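# Retract a sealant gun's rod by pressing its thumb plate

## Task

Slide the sealant gun's rod fully backward. It only moves back while the small thumb plate on the rod, just behind the handle, is held pushed toward the gun's front. The gun must never enter or pass above the marked areas around the arms' bases, or the task fails. The gun must end up on the table and not resting on anything else. The result only counts if it stays that way without the robot holding it. Release the gun and move the grippers away afterward, then declare that you are done, or the task fails.

## Robot and tools

Robot: two arms, left_arm and right_arm, each with a parallel gripper. Everything is in one shared scene frame: origin on the table top midway between the arms, +x out over the table, +z up, and left_arm sits on the +y side. The names left and right are labels only and do not match image sides. A gripper's fingers point along its own +z axis and close along its own y axis. The reported end_effector_position is the spot between the finger pads, about 1 cm short of the tips.

execute_actions(actions): a list of actions run one after another. Each action is a table of up to 15 rows; each row lasts one control step (1/30 s), and if fewer than 15 rows are given the last row repeats to fill 15 steps. An action is 0.5 s. A row is one flat list of 14 numbers, each in [-1, 1], covering both arms even if one is idle: left_arm dx, dy, dz, rx, ry, rz, opening, then right_arm the same seven. dx..rz are an offset, not a pose: a target displacement from the gripper's measured pose at the start of that action (for the first action in a call, the pose in the latest result of this scene), expressed in the gripper's own axes. Every row is relative to that same start, not to the preceding row. Scale: 1.0 = 0.6 m of translation or 180 degrees; rx, ry, rz form a single rotation vector. Opening is absolute: +1 fully open (0.094 m), -1 closed. Optionally a row may carry 12 extra numbers in [0, 1]: per-joint stiffness multipliers, left_arm's six then right_arm's six, in Joint positions order; they persist until changed. An empty list returns state and images only.

Per step, the commanded pose is clipped to within 70 mm and 16 degrees of the measured pose, so big offsets need several actions; after an action the arm continues at most to its last clipped pose. Position is favored over orientation if both cannot be met. Joint friction can leave the hand up to about 31 mm off, and tiny commands may not move it. Elbows never fully straighten. Reported positions can be off, more at long reach.

move(target, speed, blocking): one 14-number row as above (offsets from the pose in the latest result, gripper frames, same scale; opening absolute, applied at the start). Both grippers travel straight lines that finish together, 0.5 to 10 s long, cut off at 10 s. speed is the path top speed in m/s, 0.002 to 0.5 (default 0.25); rotation up to twice that in rad/s. Paths ignore obstacles and the other arm; grippers lag and may overshoot speed, especially with a nearly straight arm. Faster motion and targets set deeper past a contact mean harder impacts and pushing. blocking=false returns after 0.5 s while motion continues; then use wait(0) to check, and execute_actions or another move will be refused until a result shows the move finished (or you call stop). The result adds a move: line: done, off_target, moving, held or fault, plus limits (paced = pose clipped; held = a check blocked steps, after which the arm may surge) and each gripper's distance to target. If only one arm is named, the other finished fine.

wait(seconds): 0 to 10; lets the scene run with the last commands held; ends early if a running move finishes. stop(): brakes a running move (needs room, more when fast); fingers keep moving. zoom_image(camera, region): enlarges [x0, y0, x1, y1] pixels (max 504 by 504, origin top-left) of the latest image from cam_head_left, cam_head_right, cam_high, cam_low, cam_left_wrist or cam_right_wrist (all 504x504). finished_scene(scene): ends the current scene, given its number, irreversibly, and reports success.

Results: a state line left_arm: … | right_arm: … with position in metres and quat wxyz; Hand target lines (where the controller now drives each gripper); Joint positions (last value = measured opening in metres); grip_measured on the command scale (each gripper may read up to about 1 mm off, fixed per scene); joint torques (raw drive output, offset, scaled and noisy, nonzero even in free air); step readings with HELD marking steps where an arm was held back; pose unreachable when the clearance check altered a command; FAULT, MOTOR HOT (from 75 °C) and OVER-TEMPERATURE FAULT lines (90 °C stops the arm 10 s; 100 °C makes it go limp and drop). Joint ranges (rad): waist -2.618 to 3.054, shoulder 0.000 to 3.142, elbow 0.000 to 3.142, wrist pitch -1.571 to 1.571, wrist yaw -1.571 to 1.571, wrist roll -2.094 to 2.094.

Gripping: command an opening below grip_measured to hold; about 0.03 below is firm, less is lighter. Pads give roughly 50 to 62 N, less on thin parts under about 2 mm, with a brief spike at first contact.

Avoid: arms colliding or pressing each other; the gun entering or crossing the zones around the arm bases; knocking anything off the table; drops, slams and hard shoves; long heavy holds that heat motors. Loose objects may occasionally get a small push. For an idle arm, send the offset back to its desired pose in the first call of a reply, zeros afterwards, and always its intended opening. The robot holds its last command while you think. Finish by releasing the gun, moving clear, and calling finished_scene.

Each tool is called as name(argument=value, ...), one argument or row to a line, values as JSON.

## Session

execute_actions(
  actions=[],
)

Scene clock: 0.00 s.
left_arm: end_effector_position=(+0.6511, +0.3538, +0.3130) grip_measured=+1.000 end_effector_quat_wxyz=(+0.451, -0.475, +0.602, -0.456) | right_arm: end_effector_position=(+0.3780, -0.2912, +0.1120) grip_measured=+1.000 end_effector_quat_wxyz=(-0.006, +0.311, +0.950, +0.007)
Joint positions: left_arm=[-0.134  1.998  1.77   0.047  0.178 -1.426  0.094] | right_arm=[ 0.204  1.954  1.712 -1.335 -0.018  0.647  0.094]
Joint velocities: left_arm=[-0.012 -0.007 -0.012 -0.037  0.007  0.022  0.   ] | right_arm=[-0.012 -0.007  0.002  0.007  0.022  0.022  0.   ]
Joint torques (N m, as the arm reports them, + toward a larger angle): no reading
Hand target (left_arm): +0.651, +0.354, +0.313; +0.451, -0.475, +0.602, -0.456
Hand target (right_arm): +0.378, -0.291, +0.112; -0.006, +0.311, +0.950, +0.007
Joint stiffness scale: left_arm=[1. 1. 1. 1. 1. 1.] | right_arm=[1. 1. 1. 1. 1. 1.]

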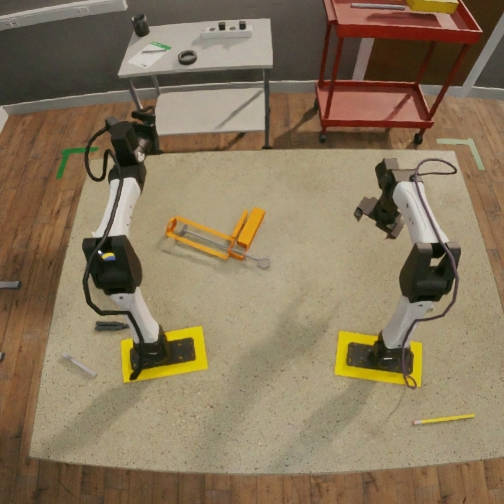

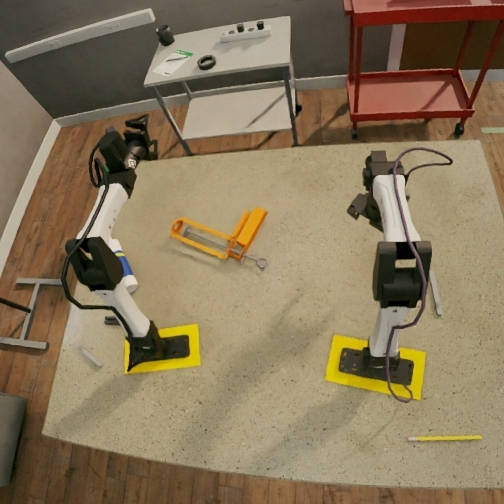

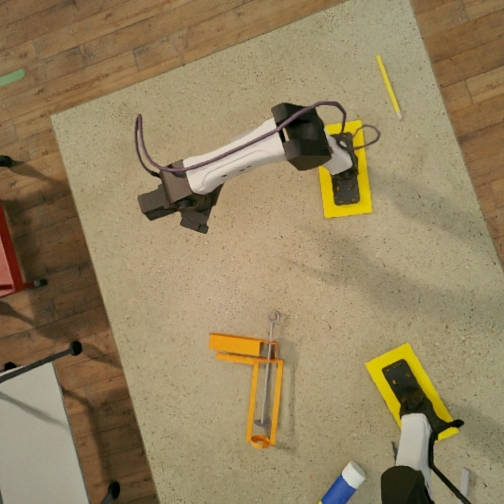

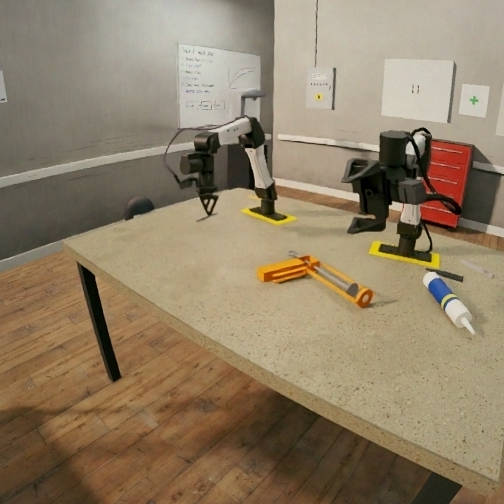

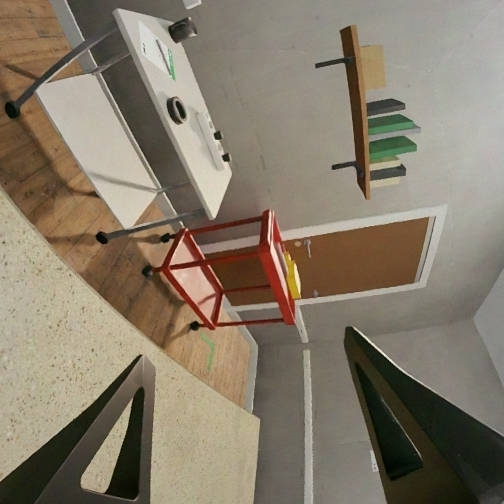

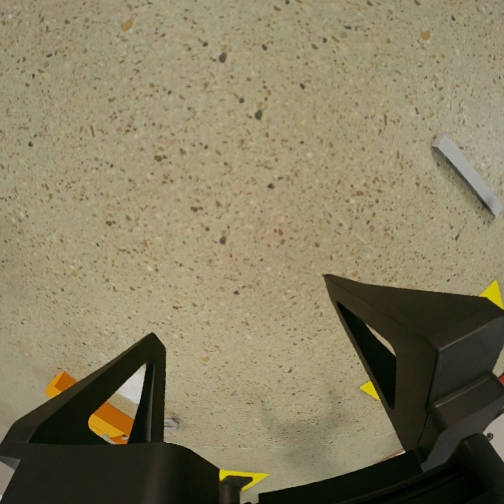

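zoom_image(
  camera="cam_high",
  region=[190, 300, 310, 460],
)

zoom_image(
  camera="cam_head_left",
  region=[150, 190, 290, 290],
)

zoom_image(
  camera="cam_low",
  region=[240, 230, 390, 320],
)

Region (190, 300, 310, 460) of cam_high's 504x504 image, scaled by 3.150, with more detail than that image has; it fills the left 378 columns of this view, and the rest is white.

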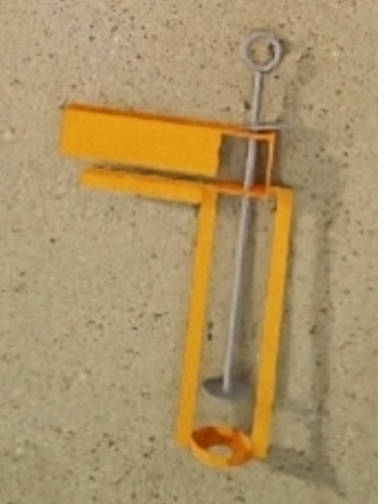

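Region (150, 190, 290, 290) of cam_head_left's 504x504 image, scaled by 3.600, with more detail than that image has; it fills the top 360 rows of this view, and the rest is white.

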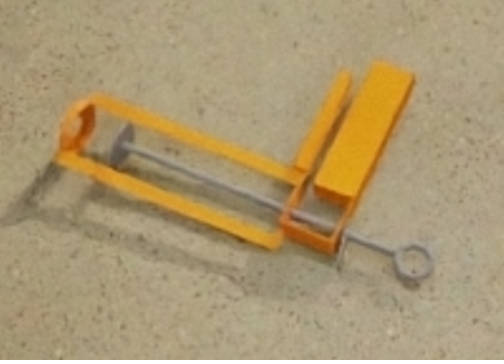

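Region (240, 230, 390, 320) of cam_low's 504x504 image, scaled by 3.360, with more detail than that image has; it fills the top 302 rows of this view, and the rest is white.

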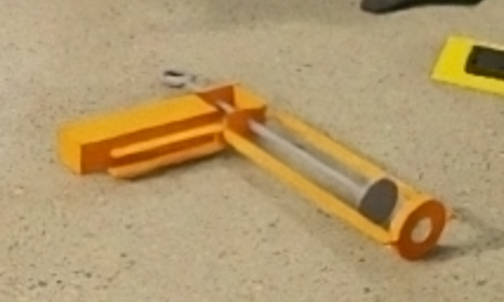

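move(
  target=[0.5285,0.1908,-0.3198,-0.275,0.411,0.452,1,0.293,0.1795,-0.113,0,0,-0.574,1],
  speed=0.3,
)

Scene clock: 51.73 s.
left_arm: end_effector_position=(+0.4035, +0.0775, +0.1978) grip_measured=+1.000 end_effector_quat_wxyz=(+0.109, +0.194, +0.974, -0.047) | right_arm: end_effector_position=(+0.2981, -0.1055, +0.1854) grip_measured=+1.000 end_effector_quat_wxyz=(+0.016, -0.546, +0.838, +0.006)
Joint positions: left_arm=[-0.821  2.207  2.422 -1.548 -0.006 -0.234  0.094] | right_arm=[ 0.775  1.866  1.887 -1.56  -0.011 -0.569  0.094]
Joint velocities: left_arm=[ 0.017 -0.022 -0.007  0.007 -0.037 -0.051  0.   ] | right_arm=[-0.012 -0.012  0.007 -0.051 -0.037  0.007  0.   ]
Joint torques (N m, as the arm reports them, + toward a larger angle): left_arm=[ -0.15 -12.09   4.61   0.78  -0.1    0.19] | right_arm=[ 0.59 -8.37  8.79  0.35  0.08 -0.23]
Hand target (left_arm): +0.399, +0.081, +0.197; +0.104, +0.198, +0.974, -0.038
Hand target (right_arm): +0.298, -0.105, +0.180; -0.002, -0.552, +0.834, +0.001
Off the commanded pose (left_arm): 0.004 m, 14 deg.
Off the commanded pose (right_arm): 0.005 m, 2 deg.
Joint stiffness scale: left_arm=[1. 1. 1. 1. 1. 1.] | right_arm=[1. 1. 1. 1. 1. 1.]
joint sent to its limit (left arm) — the command would take joint 4 (wrist pitch) past its lower limit, so that joint was sent only as far as its limit.
joint sent to its limit (right arm) — the command would take joint 4 (wrist pitch) past its lower limit, so that joint was sent only as far as its limit.
move: off_target (left_arm)

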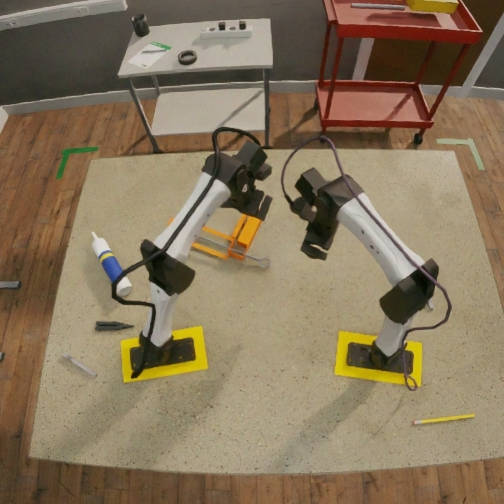

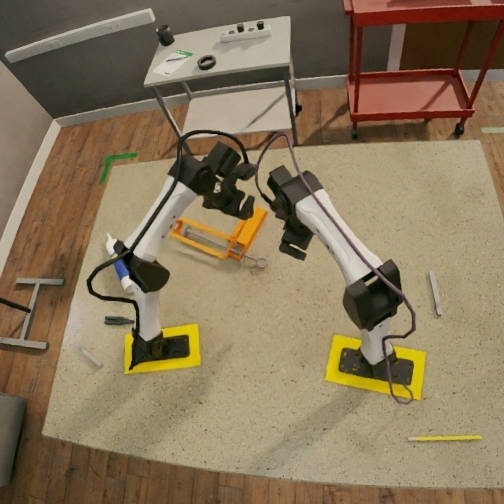

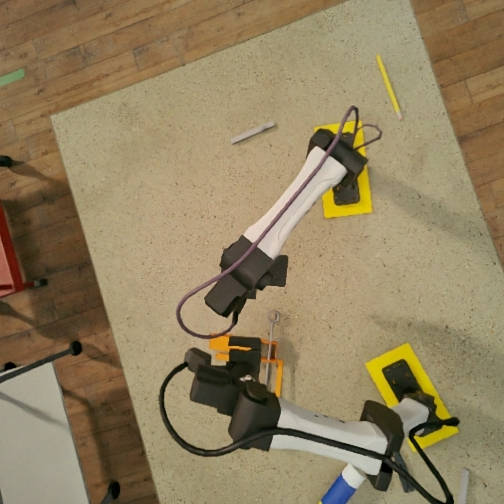

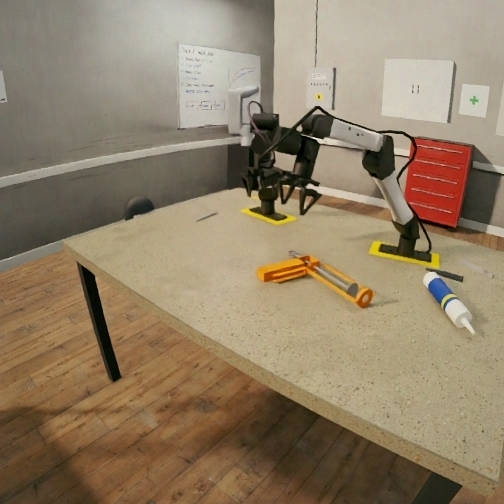

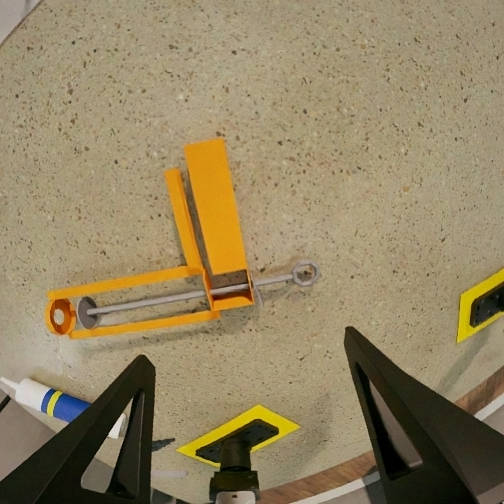

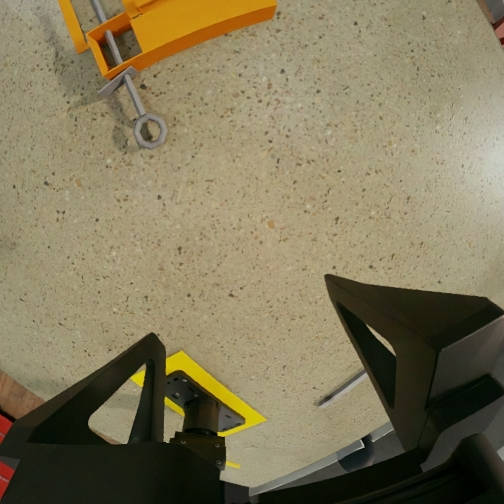

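zoom_image(
  camera="cam_right_wrist",
  region=[40, 0, 240, 170],
)

zoom_image(
  camera="cam_left_wrist",
  region=[170, 230, 340, 340],
)

Region (40, 0, 240, 170) of cam_right_wrist's 504x504 image, scaled by 2.520, with more detail than that image has; it fills the top 428 rows of this view, and the rest is white.

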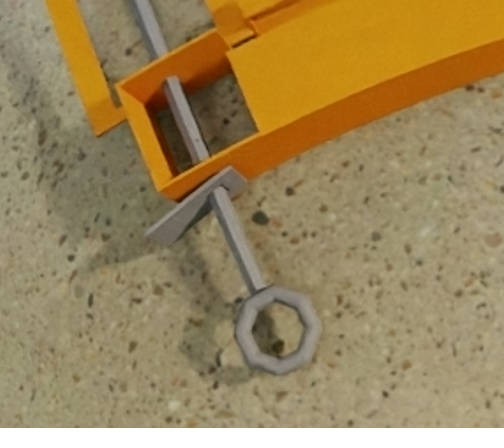

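Region (170, 230, 340, 340) of cam_left_wrist's 504x504 image, scaled by 2.965, with more detail than that image has; it fills the top 326 rows of this view, and the rest is white.

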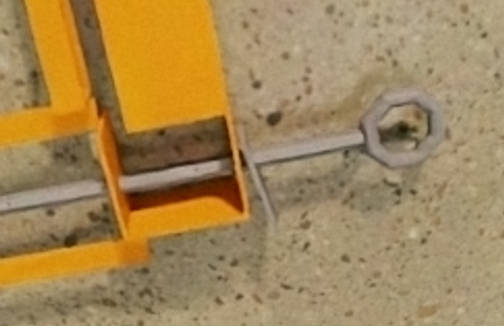

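move(
  target=[0.2348,-0.11,0.12,-0.0142,-0.0924,0.0063,-1,-0.134,0.099,0.183,0,-0.139,0,0.15],
  speed=0.2,
)

Scene clock: 138.73 s.
left_arm: end_effector_position=(+0.2736, +0.0822, +0.0941) grip_measured=-0.997 end_effector_quat_wxyz=(+0.248, +0.148, +0.957, -0.016) | right_arm: end_effector_position=(+0.2770, -0.0108, +0.0763) grip_measured=+0.152 end_effector_quat_wxyz=(+0.176, -0.540, +0.815, +0.118)
Joint positions: left_arm=[-1.18   1.59   1.094 -0.698 -0.34  -0.614  0.   ] | right_arm=[ 0.937  1.717  1.18  -0.641 -0.173 -0.389  0.054]
Joint velocities: left_arm=[-0.002 -0.007  0.007  0.007 -0.081  0.022  0.   ] | right_arm=[-0.012 -0.017  0.002  0.007 -0.051 -0.007  0.   ]
Joint torques (N m, as the arm reports them, + toward a larger angle): left_arm=[-2.44 -8.3   6.03  1.56  0.19  0.65] | right_arm=[  0.35 -11.64   5.82   2.02  -0.04   0.01]
Hand target (left_arm): +0.262, +0.061, +0.101; +0.256, +0.191, +0.946, -0.051
Hand target (right_arm): +0.280, -0.006, +0.076; +0.194, -0.534, +0.814, +0.123
Off the commanded pose (left_arm): 0.025 m, 7 deg.
Off the commanded pose (right_arm): 0.006 m, 3 deg.
Joint stiffness scale: left_arm=[1. 1. 1. 1. 1. 1.] | right_arm=[1. 1. 1. 1. 1. 1.]
move: off_target (left_arm, right_arm)

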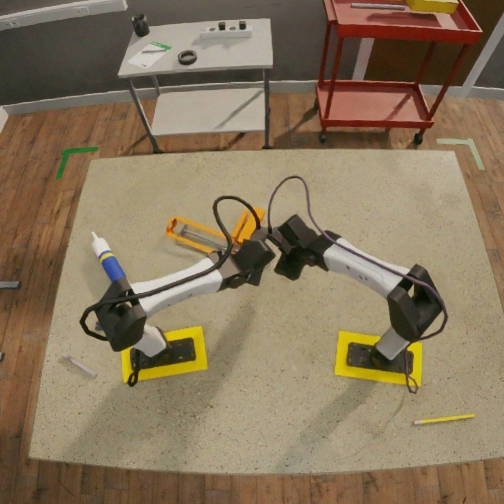

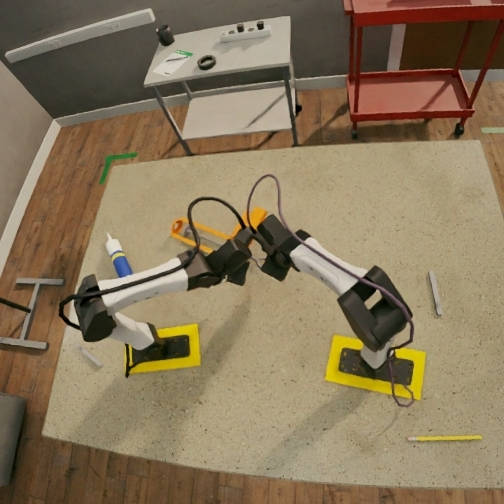

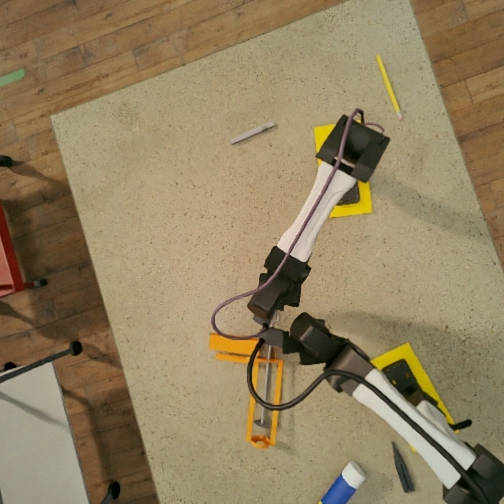

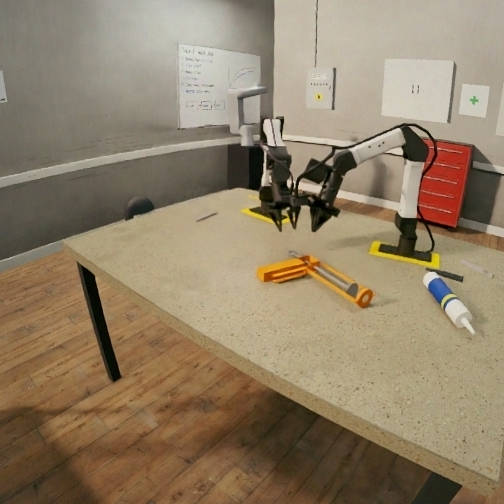

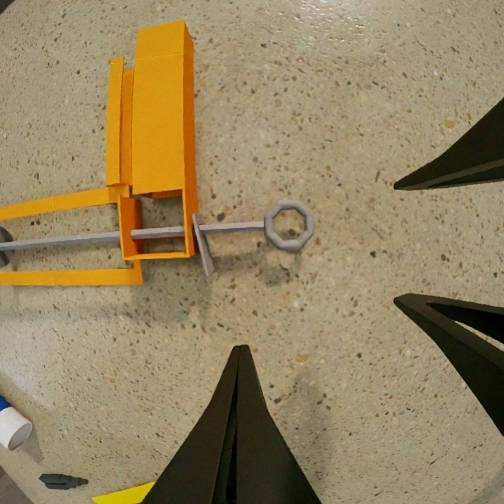

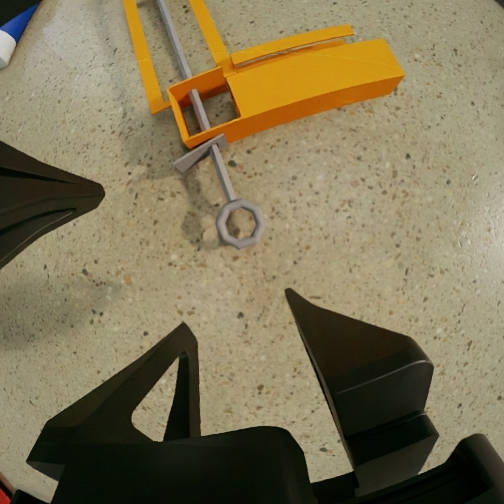

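move(
  target=[0.07,0.07,-0.03,0,0,0,-1,0,0,0,0,0,0,0.15],
  speed=0.15,
)

Scene clock: 144.00 s.
left_arm: end_effector_position=(+0.2435, +0.1292, +0.0944) grip_measured=-0.997 end_effector_quat_wxyz=(+0.252, +0.151, +0.956, -0.018) | right_arm: end_effector_position=(+0.2773, -0.0105, +0.0765) grip_measured=+0.152 end_effector_quat_wxyz=(+0.177, -0.540, +0.815, +0.118)
Joint positions: left_arm=[-1.179  1.364  0.888 -0.707 -0.343 -0.604  0.   ] | right_arm=[ 0.937  1.717  1.18  -0.639 -0.173 -0.388  0.054]
Joint velocities: left_arm=[-0.007 -0.007 -0.022 -0.022 -0.037  0.066 -0.001] | right_arm=[ 0.012 -0.012 -0.012 -0.007 -0.066 -0.095 -0.   ]
Joint torques (N m, as the arm reports them, + toward a larger angle): left_arm=[ 1.03 -5.61  5.63  1.11 -0.14  0.14] | right_arm=[ -0.01 -10.81   8.04   1.38  -0.05  -0.17]
Hand target (left_arm): +0.243, +0.136, +0.092; +0.248, +0.148, +0.957, -0.016
Hand target (right_arm): +0.277, -0.011, +0.076; +0.176, -0.540, +0.814, +0.118
Off the commanded pose (left_arm): 0.007 m, 1 deg.
Off the commanded pose (right_arm): 0.000 m, 0 deg.
Joint stiffness scale: left_arm=[1. 1. 1. 1. 1. 1.] | right_arm=[1. 1. 1. 1. 1. 1.]
move: done

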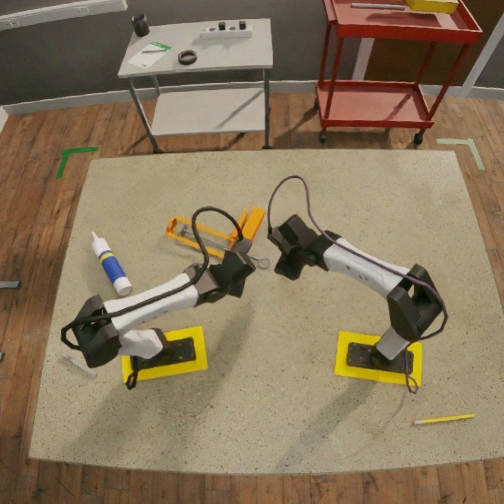

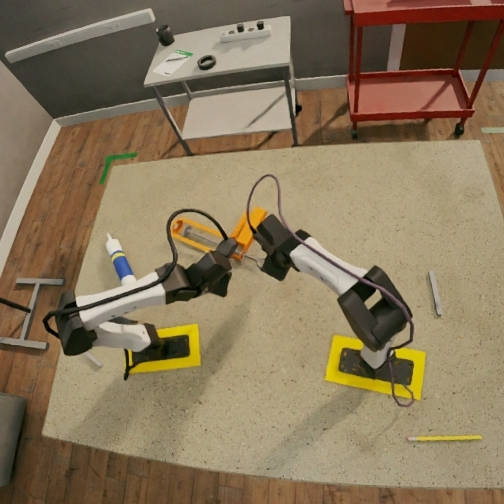

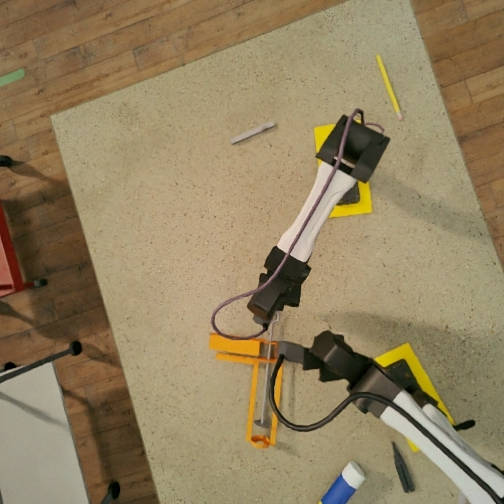

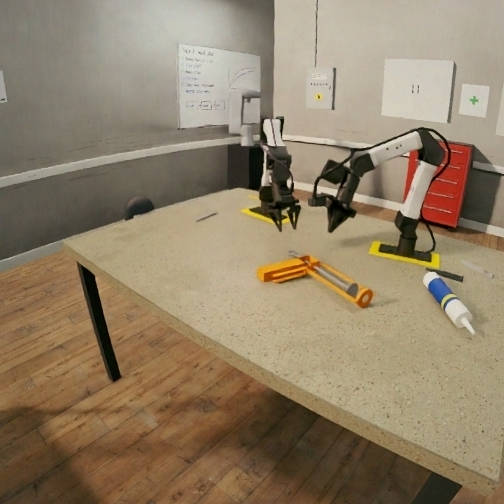

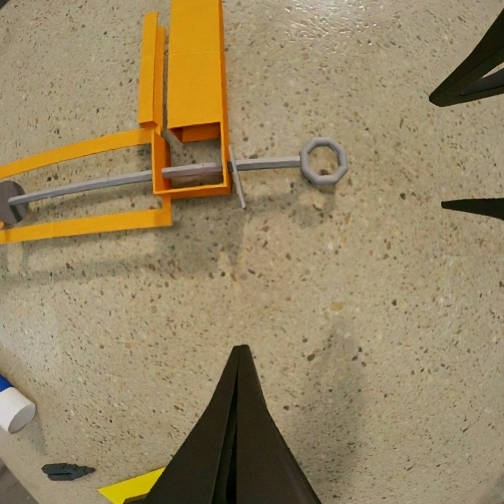

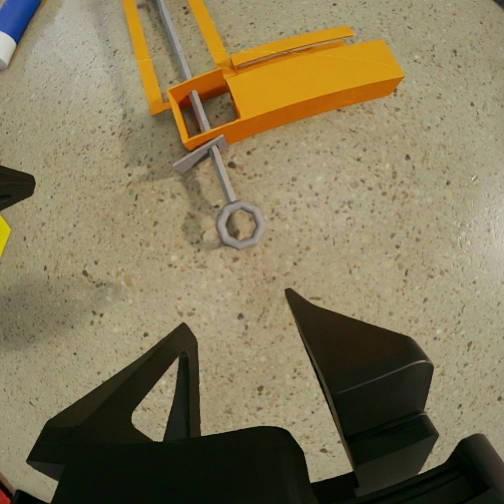

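move(
  target=[0,0,0,0,0,0.52,-1,-0.028,-0.028,0.059,0,-0.111,0,0.15],
  speed=0.3,
)

Scene clock: 185.80 s.
left_arm: end_effector_position=(+0.2435, +0.1292, +0.0944) grip_measured=-0.997 end_effector_quat_wxyz=(+0.186, +0.798, +0.547, +0.171) | right_arm: end_effector_position=(+0.3104, +0.0186, +0.0699) grip_measured=+0.152 end_effector_quat_wxyz=(+0.335, -0.516, +0.760, +0.210)
Joint positions: left_arm=[-1.179  1.364  0.888 -0.707 -0.343  1.021  0.   ] | right_arm=[ 0.871  1.717  0.923 -0.022 -0.339 -0.377  0.054]
Joint velocities: left_arm=[-0.012 -0.022  0.017 -0.066 -0.007 -0.037 -0.   ] | right_arm=[ 0.007  0.007 -0.012  0.037  0.066 -0.022 -0.001]
Joint torques (N m, as the arm reports them, + toward a larger angle): left_arm=[ 0.04 -4.38  6.85  1.08 -0.12  0.09] | right_arm=[-0.73 -8.71  5.31  2.07 -0.17 -0.09]
Hand target (left_arm): +0.243, +0.129, +0.094; +0.186, +0.800, +0.544, +0.172
Hand target (right_arm): +0.304, +0.011, +0.052; +0.315, -0.512, +0.771, +0.212
Off the commanded pose (left_arm): 0.000 m, 0 deg.
Off the commanded pose (right_arm): 0.021 m, 3 deg.
Joint stiffness scale: left_arm=[1. 1. 1. 1. 1. 1.] | right_arm=[1. 1. 1. 1. 1. 1.]
move: off_target (right_arm)

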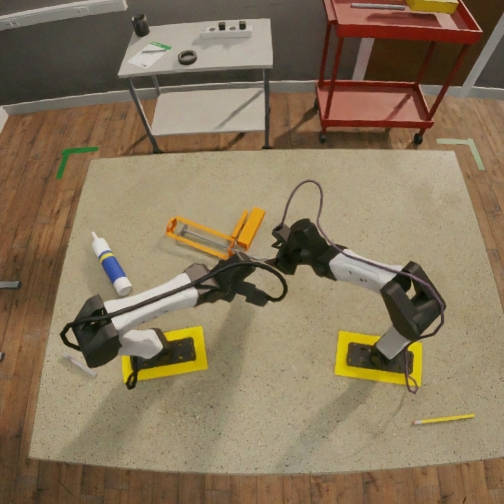

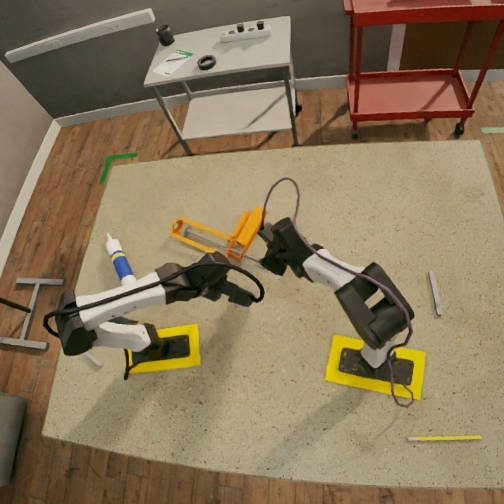

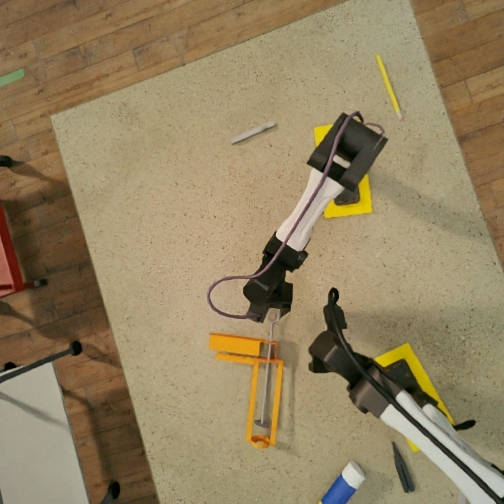

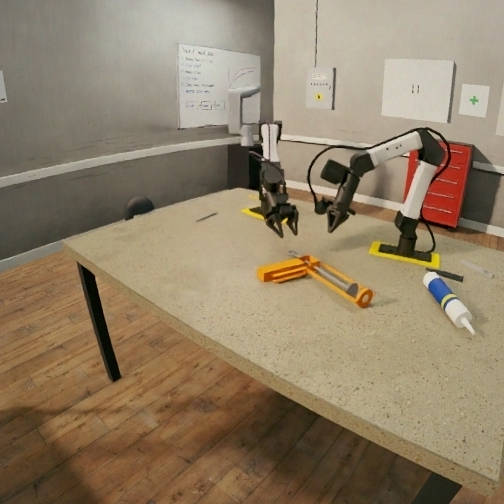

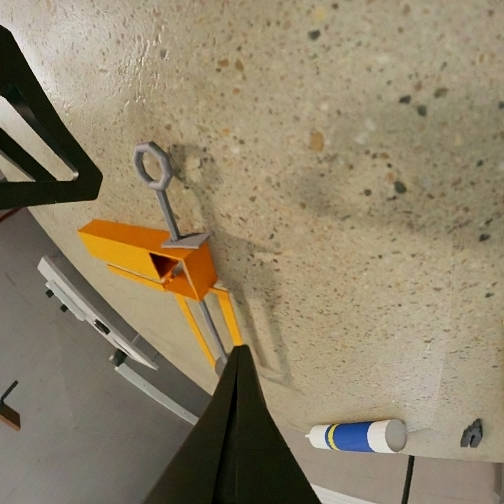

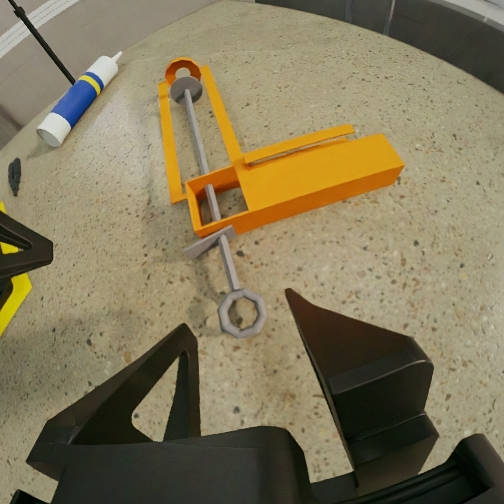

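move(
  target=[0,0,0,0,0,0,-1,0.031,0.001,0.064,0,0,0,0.15],
  speed=0.08,
)

Scene clock: 199.27 s.
left_arm: end_effector_position=(+0.2435, +0.1292, +0.0944) grip_measured=-0.997 end_effector_quat_wxyz=(+0.186, +0.799, +0.546, +0.171) | right_arm: end_effector_position=(+0.3213, +0.0332, +0.0438) grip_measured=+0.152 end_effector_quat_wxyz=(+0.347, -0.517, +0.753, +0.213)
Joint positions: left_arm=[-1.179  1.364  0.888 -0.707 -0.343  1.024  0.   ] | right_arm=[ 0.882  1.835  0.923  0.124 -0.336 -0.372  0.054]
Joint velocities: left_arm=[-0.007 -0.002  0.002 -0.007 -0.022 -0.051  0.   ] | right_arm=[ 0.012 -0.002 -0.007  0.007  0.051  0.037 -0.   ]
Joint torques (N m, as the arm reports them, + toward a larger angle): left_arm=[ 0.03 -4.38  6.85  1.08 -0.12  0.05] | right_arm=[ 0.71 -9.35  6.55  2.12 -0.01 -0.07]
Hand target (left_arm): +0.243, +0.129, +0.094; +0.186, +0.798, +0.547, +0.171
Hand target (right_arm): +0.317, +0.032, +0.031; +0.335, -0.517, +0.760, +0.210
Off the commanded pose (left_arm): 0.000 m, 0 deg.
Off the commanded pose (right_arm): 0.015 m, 2 deg.
Joint stiffness scale: left_arm=[1. 1. 1. 1. 1. 1.] | right_arm=[1. 1. 1. 1. 1. 1.]
move: off_target (right_arm)

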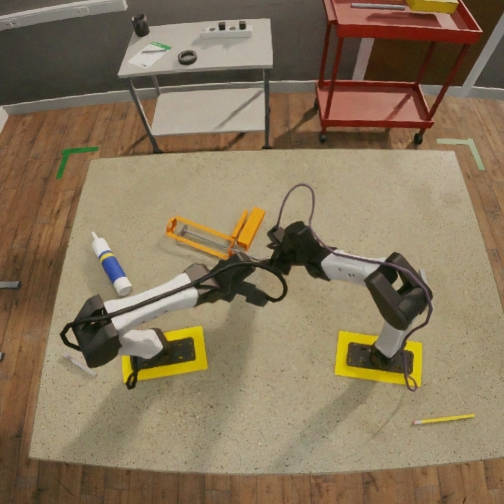

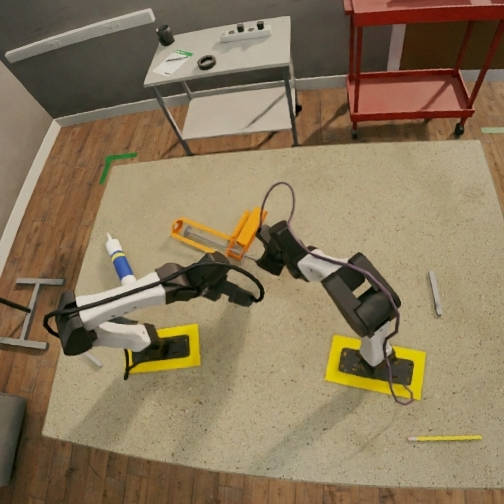

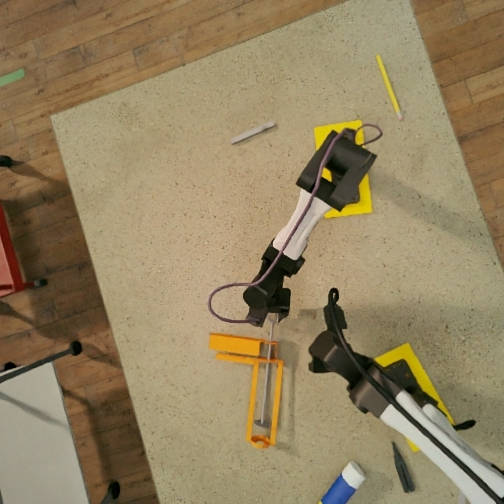

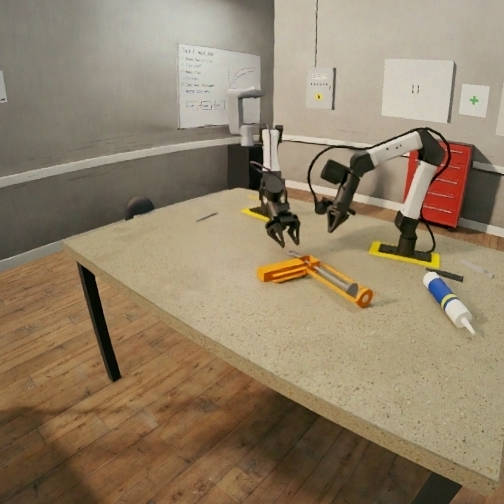

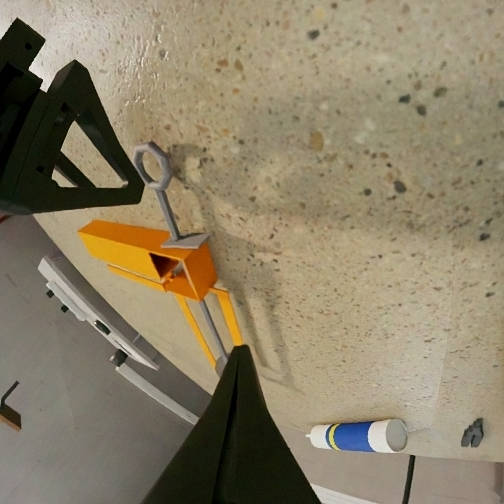

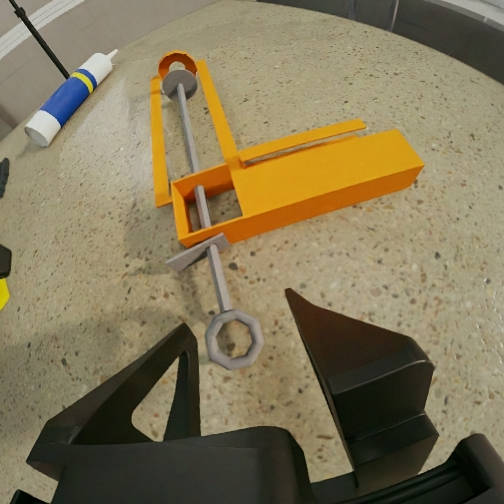

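move(
  target=[0,0,0,0,0,0,-1,0.036,0.018,0.0345,0,0,0,0.15],
  speed=0.05,
)

Scene clock: 208.40 s.
left_arm: end_effector_position=(+0.2435, +0.1292, +0.0944) grip_measured=-0.997 end_effector_quat_wxyz=(+0.186, +0.799, +0.546, +0.171) | right_arm: end_effector_position=(+0.3219, +0.0422, +0.0327) grip_measured=+0.152 end_effector_quat_wxyz=(+0.366, -0.518, +0.743, +0.216)
Joint positions: left_arm=[-1.179  1.364  0.888 -0.707 -0.343  1.024  0.   ] | right_arm=[ 0.899  1.883  0.892  0.249 -0.327 -0.363  0.054]
Joint velocities: left_arm=[-0.017  0.007 -0.012 -0.007  0.007 -0.066  0.   ] | right_arm=[-0.012 -0.007  0.002 -0.007  0.051 -0.037  0.   ]
Joint torques (N m, as the arm reports them, + toward a larger angle): left_arm=[ 0.02 -4.37  6.87  1.07 -0.12  0.08] | right_arm=[ 0.74 -9.58  4.98  2.19 -0.02 -0.08]
Hand target (left_arm): +0.243, +0.129, +0.094; +0.186, +0.799, +0.546, +0.171
Hand target (right_arm): +0.313, +0.037, +0.014; +0.346, -0.518, +0.753, +0.212
Off the commanded pose (left_arm): 0.000 m, 0 deg.
Off the commanded pose (right_arm): 0.022 m, 2 deg.
Joint stiffness scale: left_arm=[1. 1. 1. 1. 1. 1.] | right_arm=[1. 1. 1. 1. 1. 1.]
move: off_target (right_arm)

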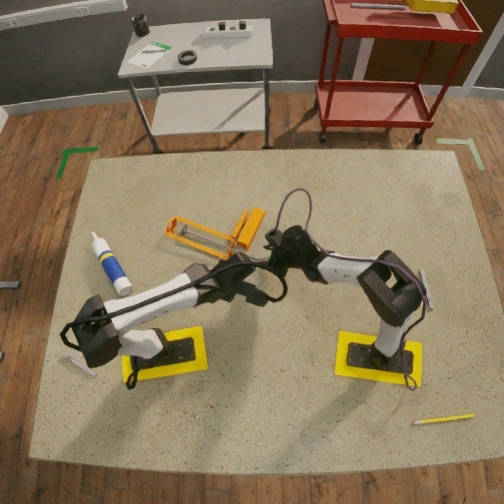

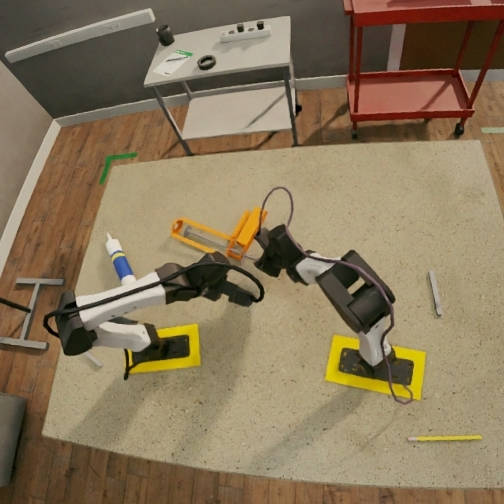

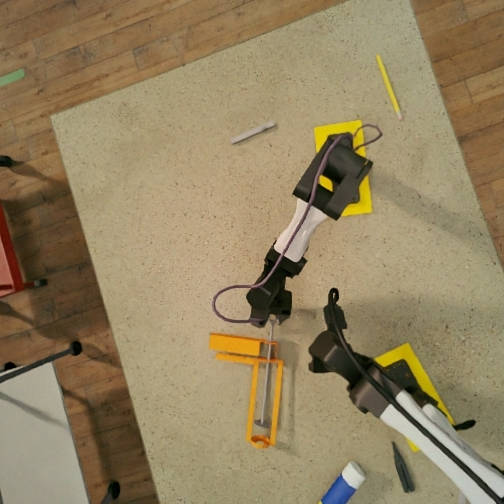

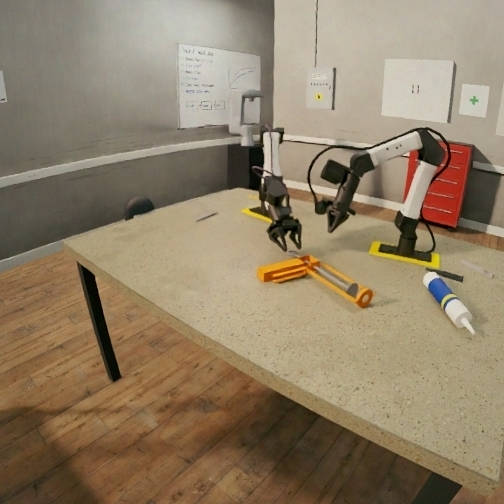

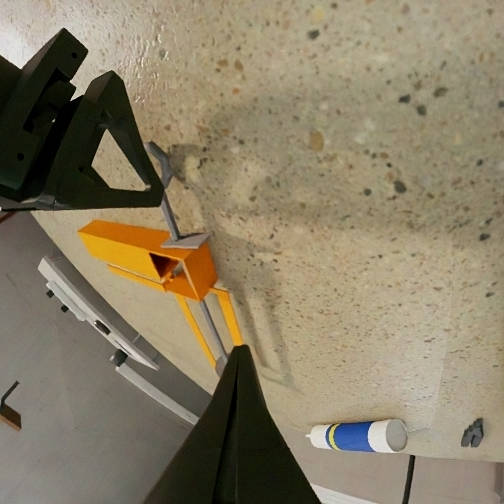

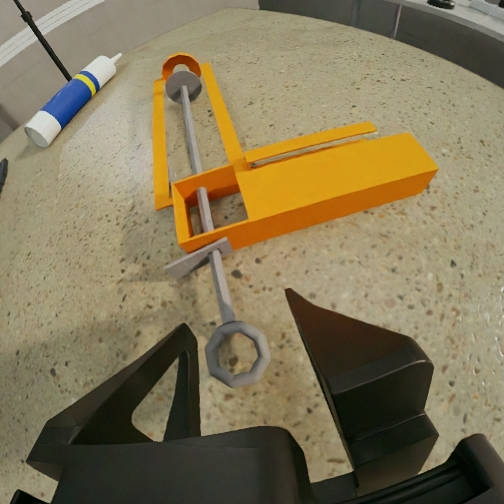

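move(
  target=[0,0,0,0,0,0,-1,0.0495,0.02,0.004,0,0.02,0,0.15],
  speed=0.05,
)

Scene clock: 216.93 s.
left_arm: end_effector_position=(+0.2435, +0.1292, +0.0944) grip_measured=-0.997 end_effector_quat_wxyz=(+0.186, +0.799, +0.546, +0.171) | right_arm: end_effector_position=(+0.3146, +0.0355, +0.0210) grip_measured=+0.152 end_effector_quat_wxyz=(+0.355, -0.519, +0.750, +0.206)
Joint positions: left_arm=[-1.179  1.364  0.888 -0.707 -0.343  1.024  0.   ] | right_arm=[ 0.907  1.883  0.858  0.255 -0.305 -0.363  0.054]
Joint velocities: left_arm=[-0.017  0.012 -0.022  0.066 -0.022 -0.022 -0.001] | right_arm=[-0.017  0.007 -0.007  0.007 -0.037  0.066 -0.001]
Joint torques (N m, as the arm reports them, + toward a larger angle): left_arm=[ 0.03 -4.38  6.87  1.08 -0.12  0.09] | right_arm=[  0.73 -10.82   4.64   2.15  -0.04  -0.24]
Hand target (left_arm): +0.243, +0.129, +0.094; +0.186, +0.799, +0.546, +0.171
Hand target (right_arm): +0.306, +0.030, +0.008; +0.342, -0.524, +0.754, +0.199
Off the commanded pose (left_arm): 0.000 m, 0 deg.
Off the commanded pose (right_arm): 0.017 m, 2 deg.
Joint stiffness scale: left_arm=[1. 1. 1. 1. 1. 1.] | right_arm=[1. 1. 1. 1. 1. 1.]
move: off_target (right_arm)

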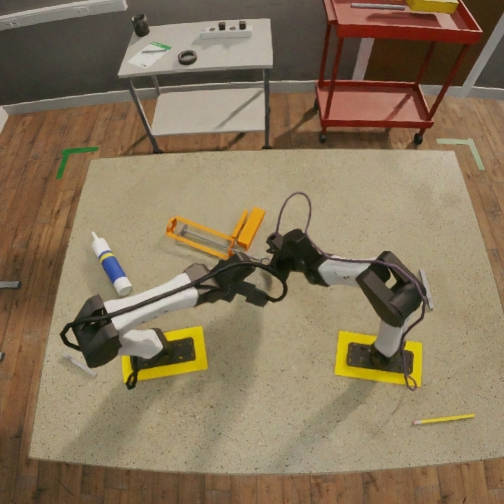

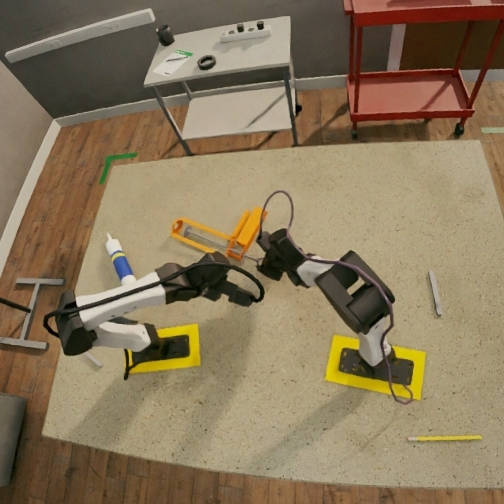

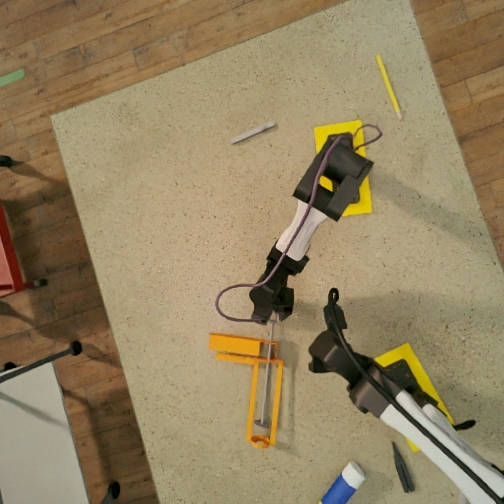

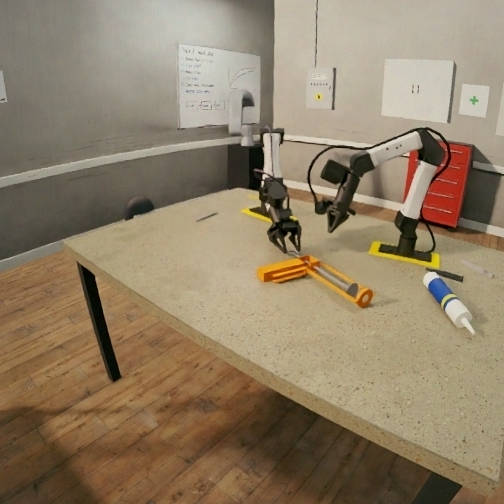

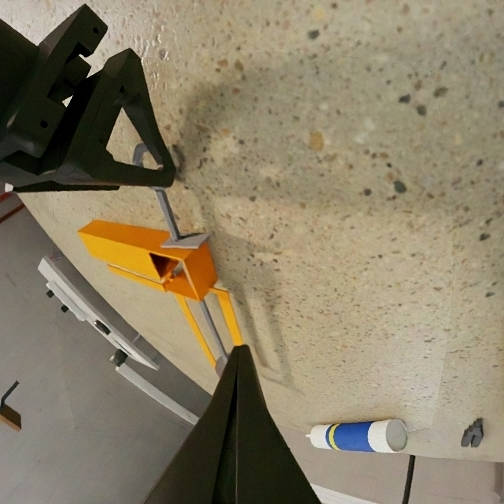

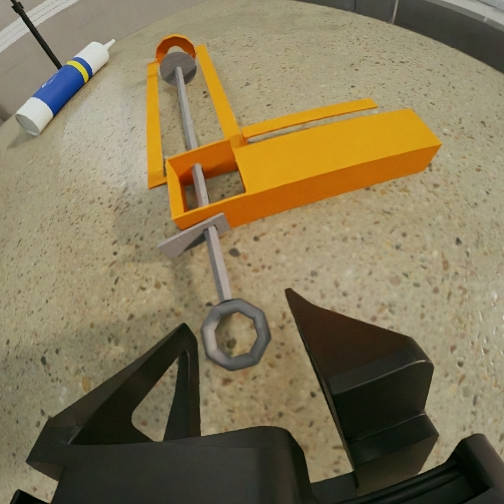

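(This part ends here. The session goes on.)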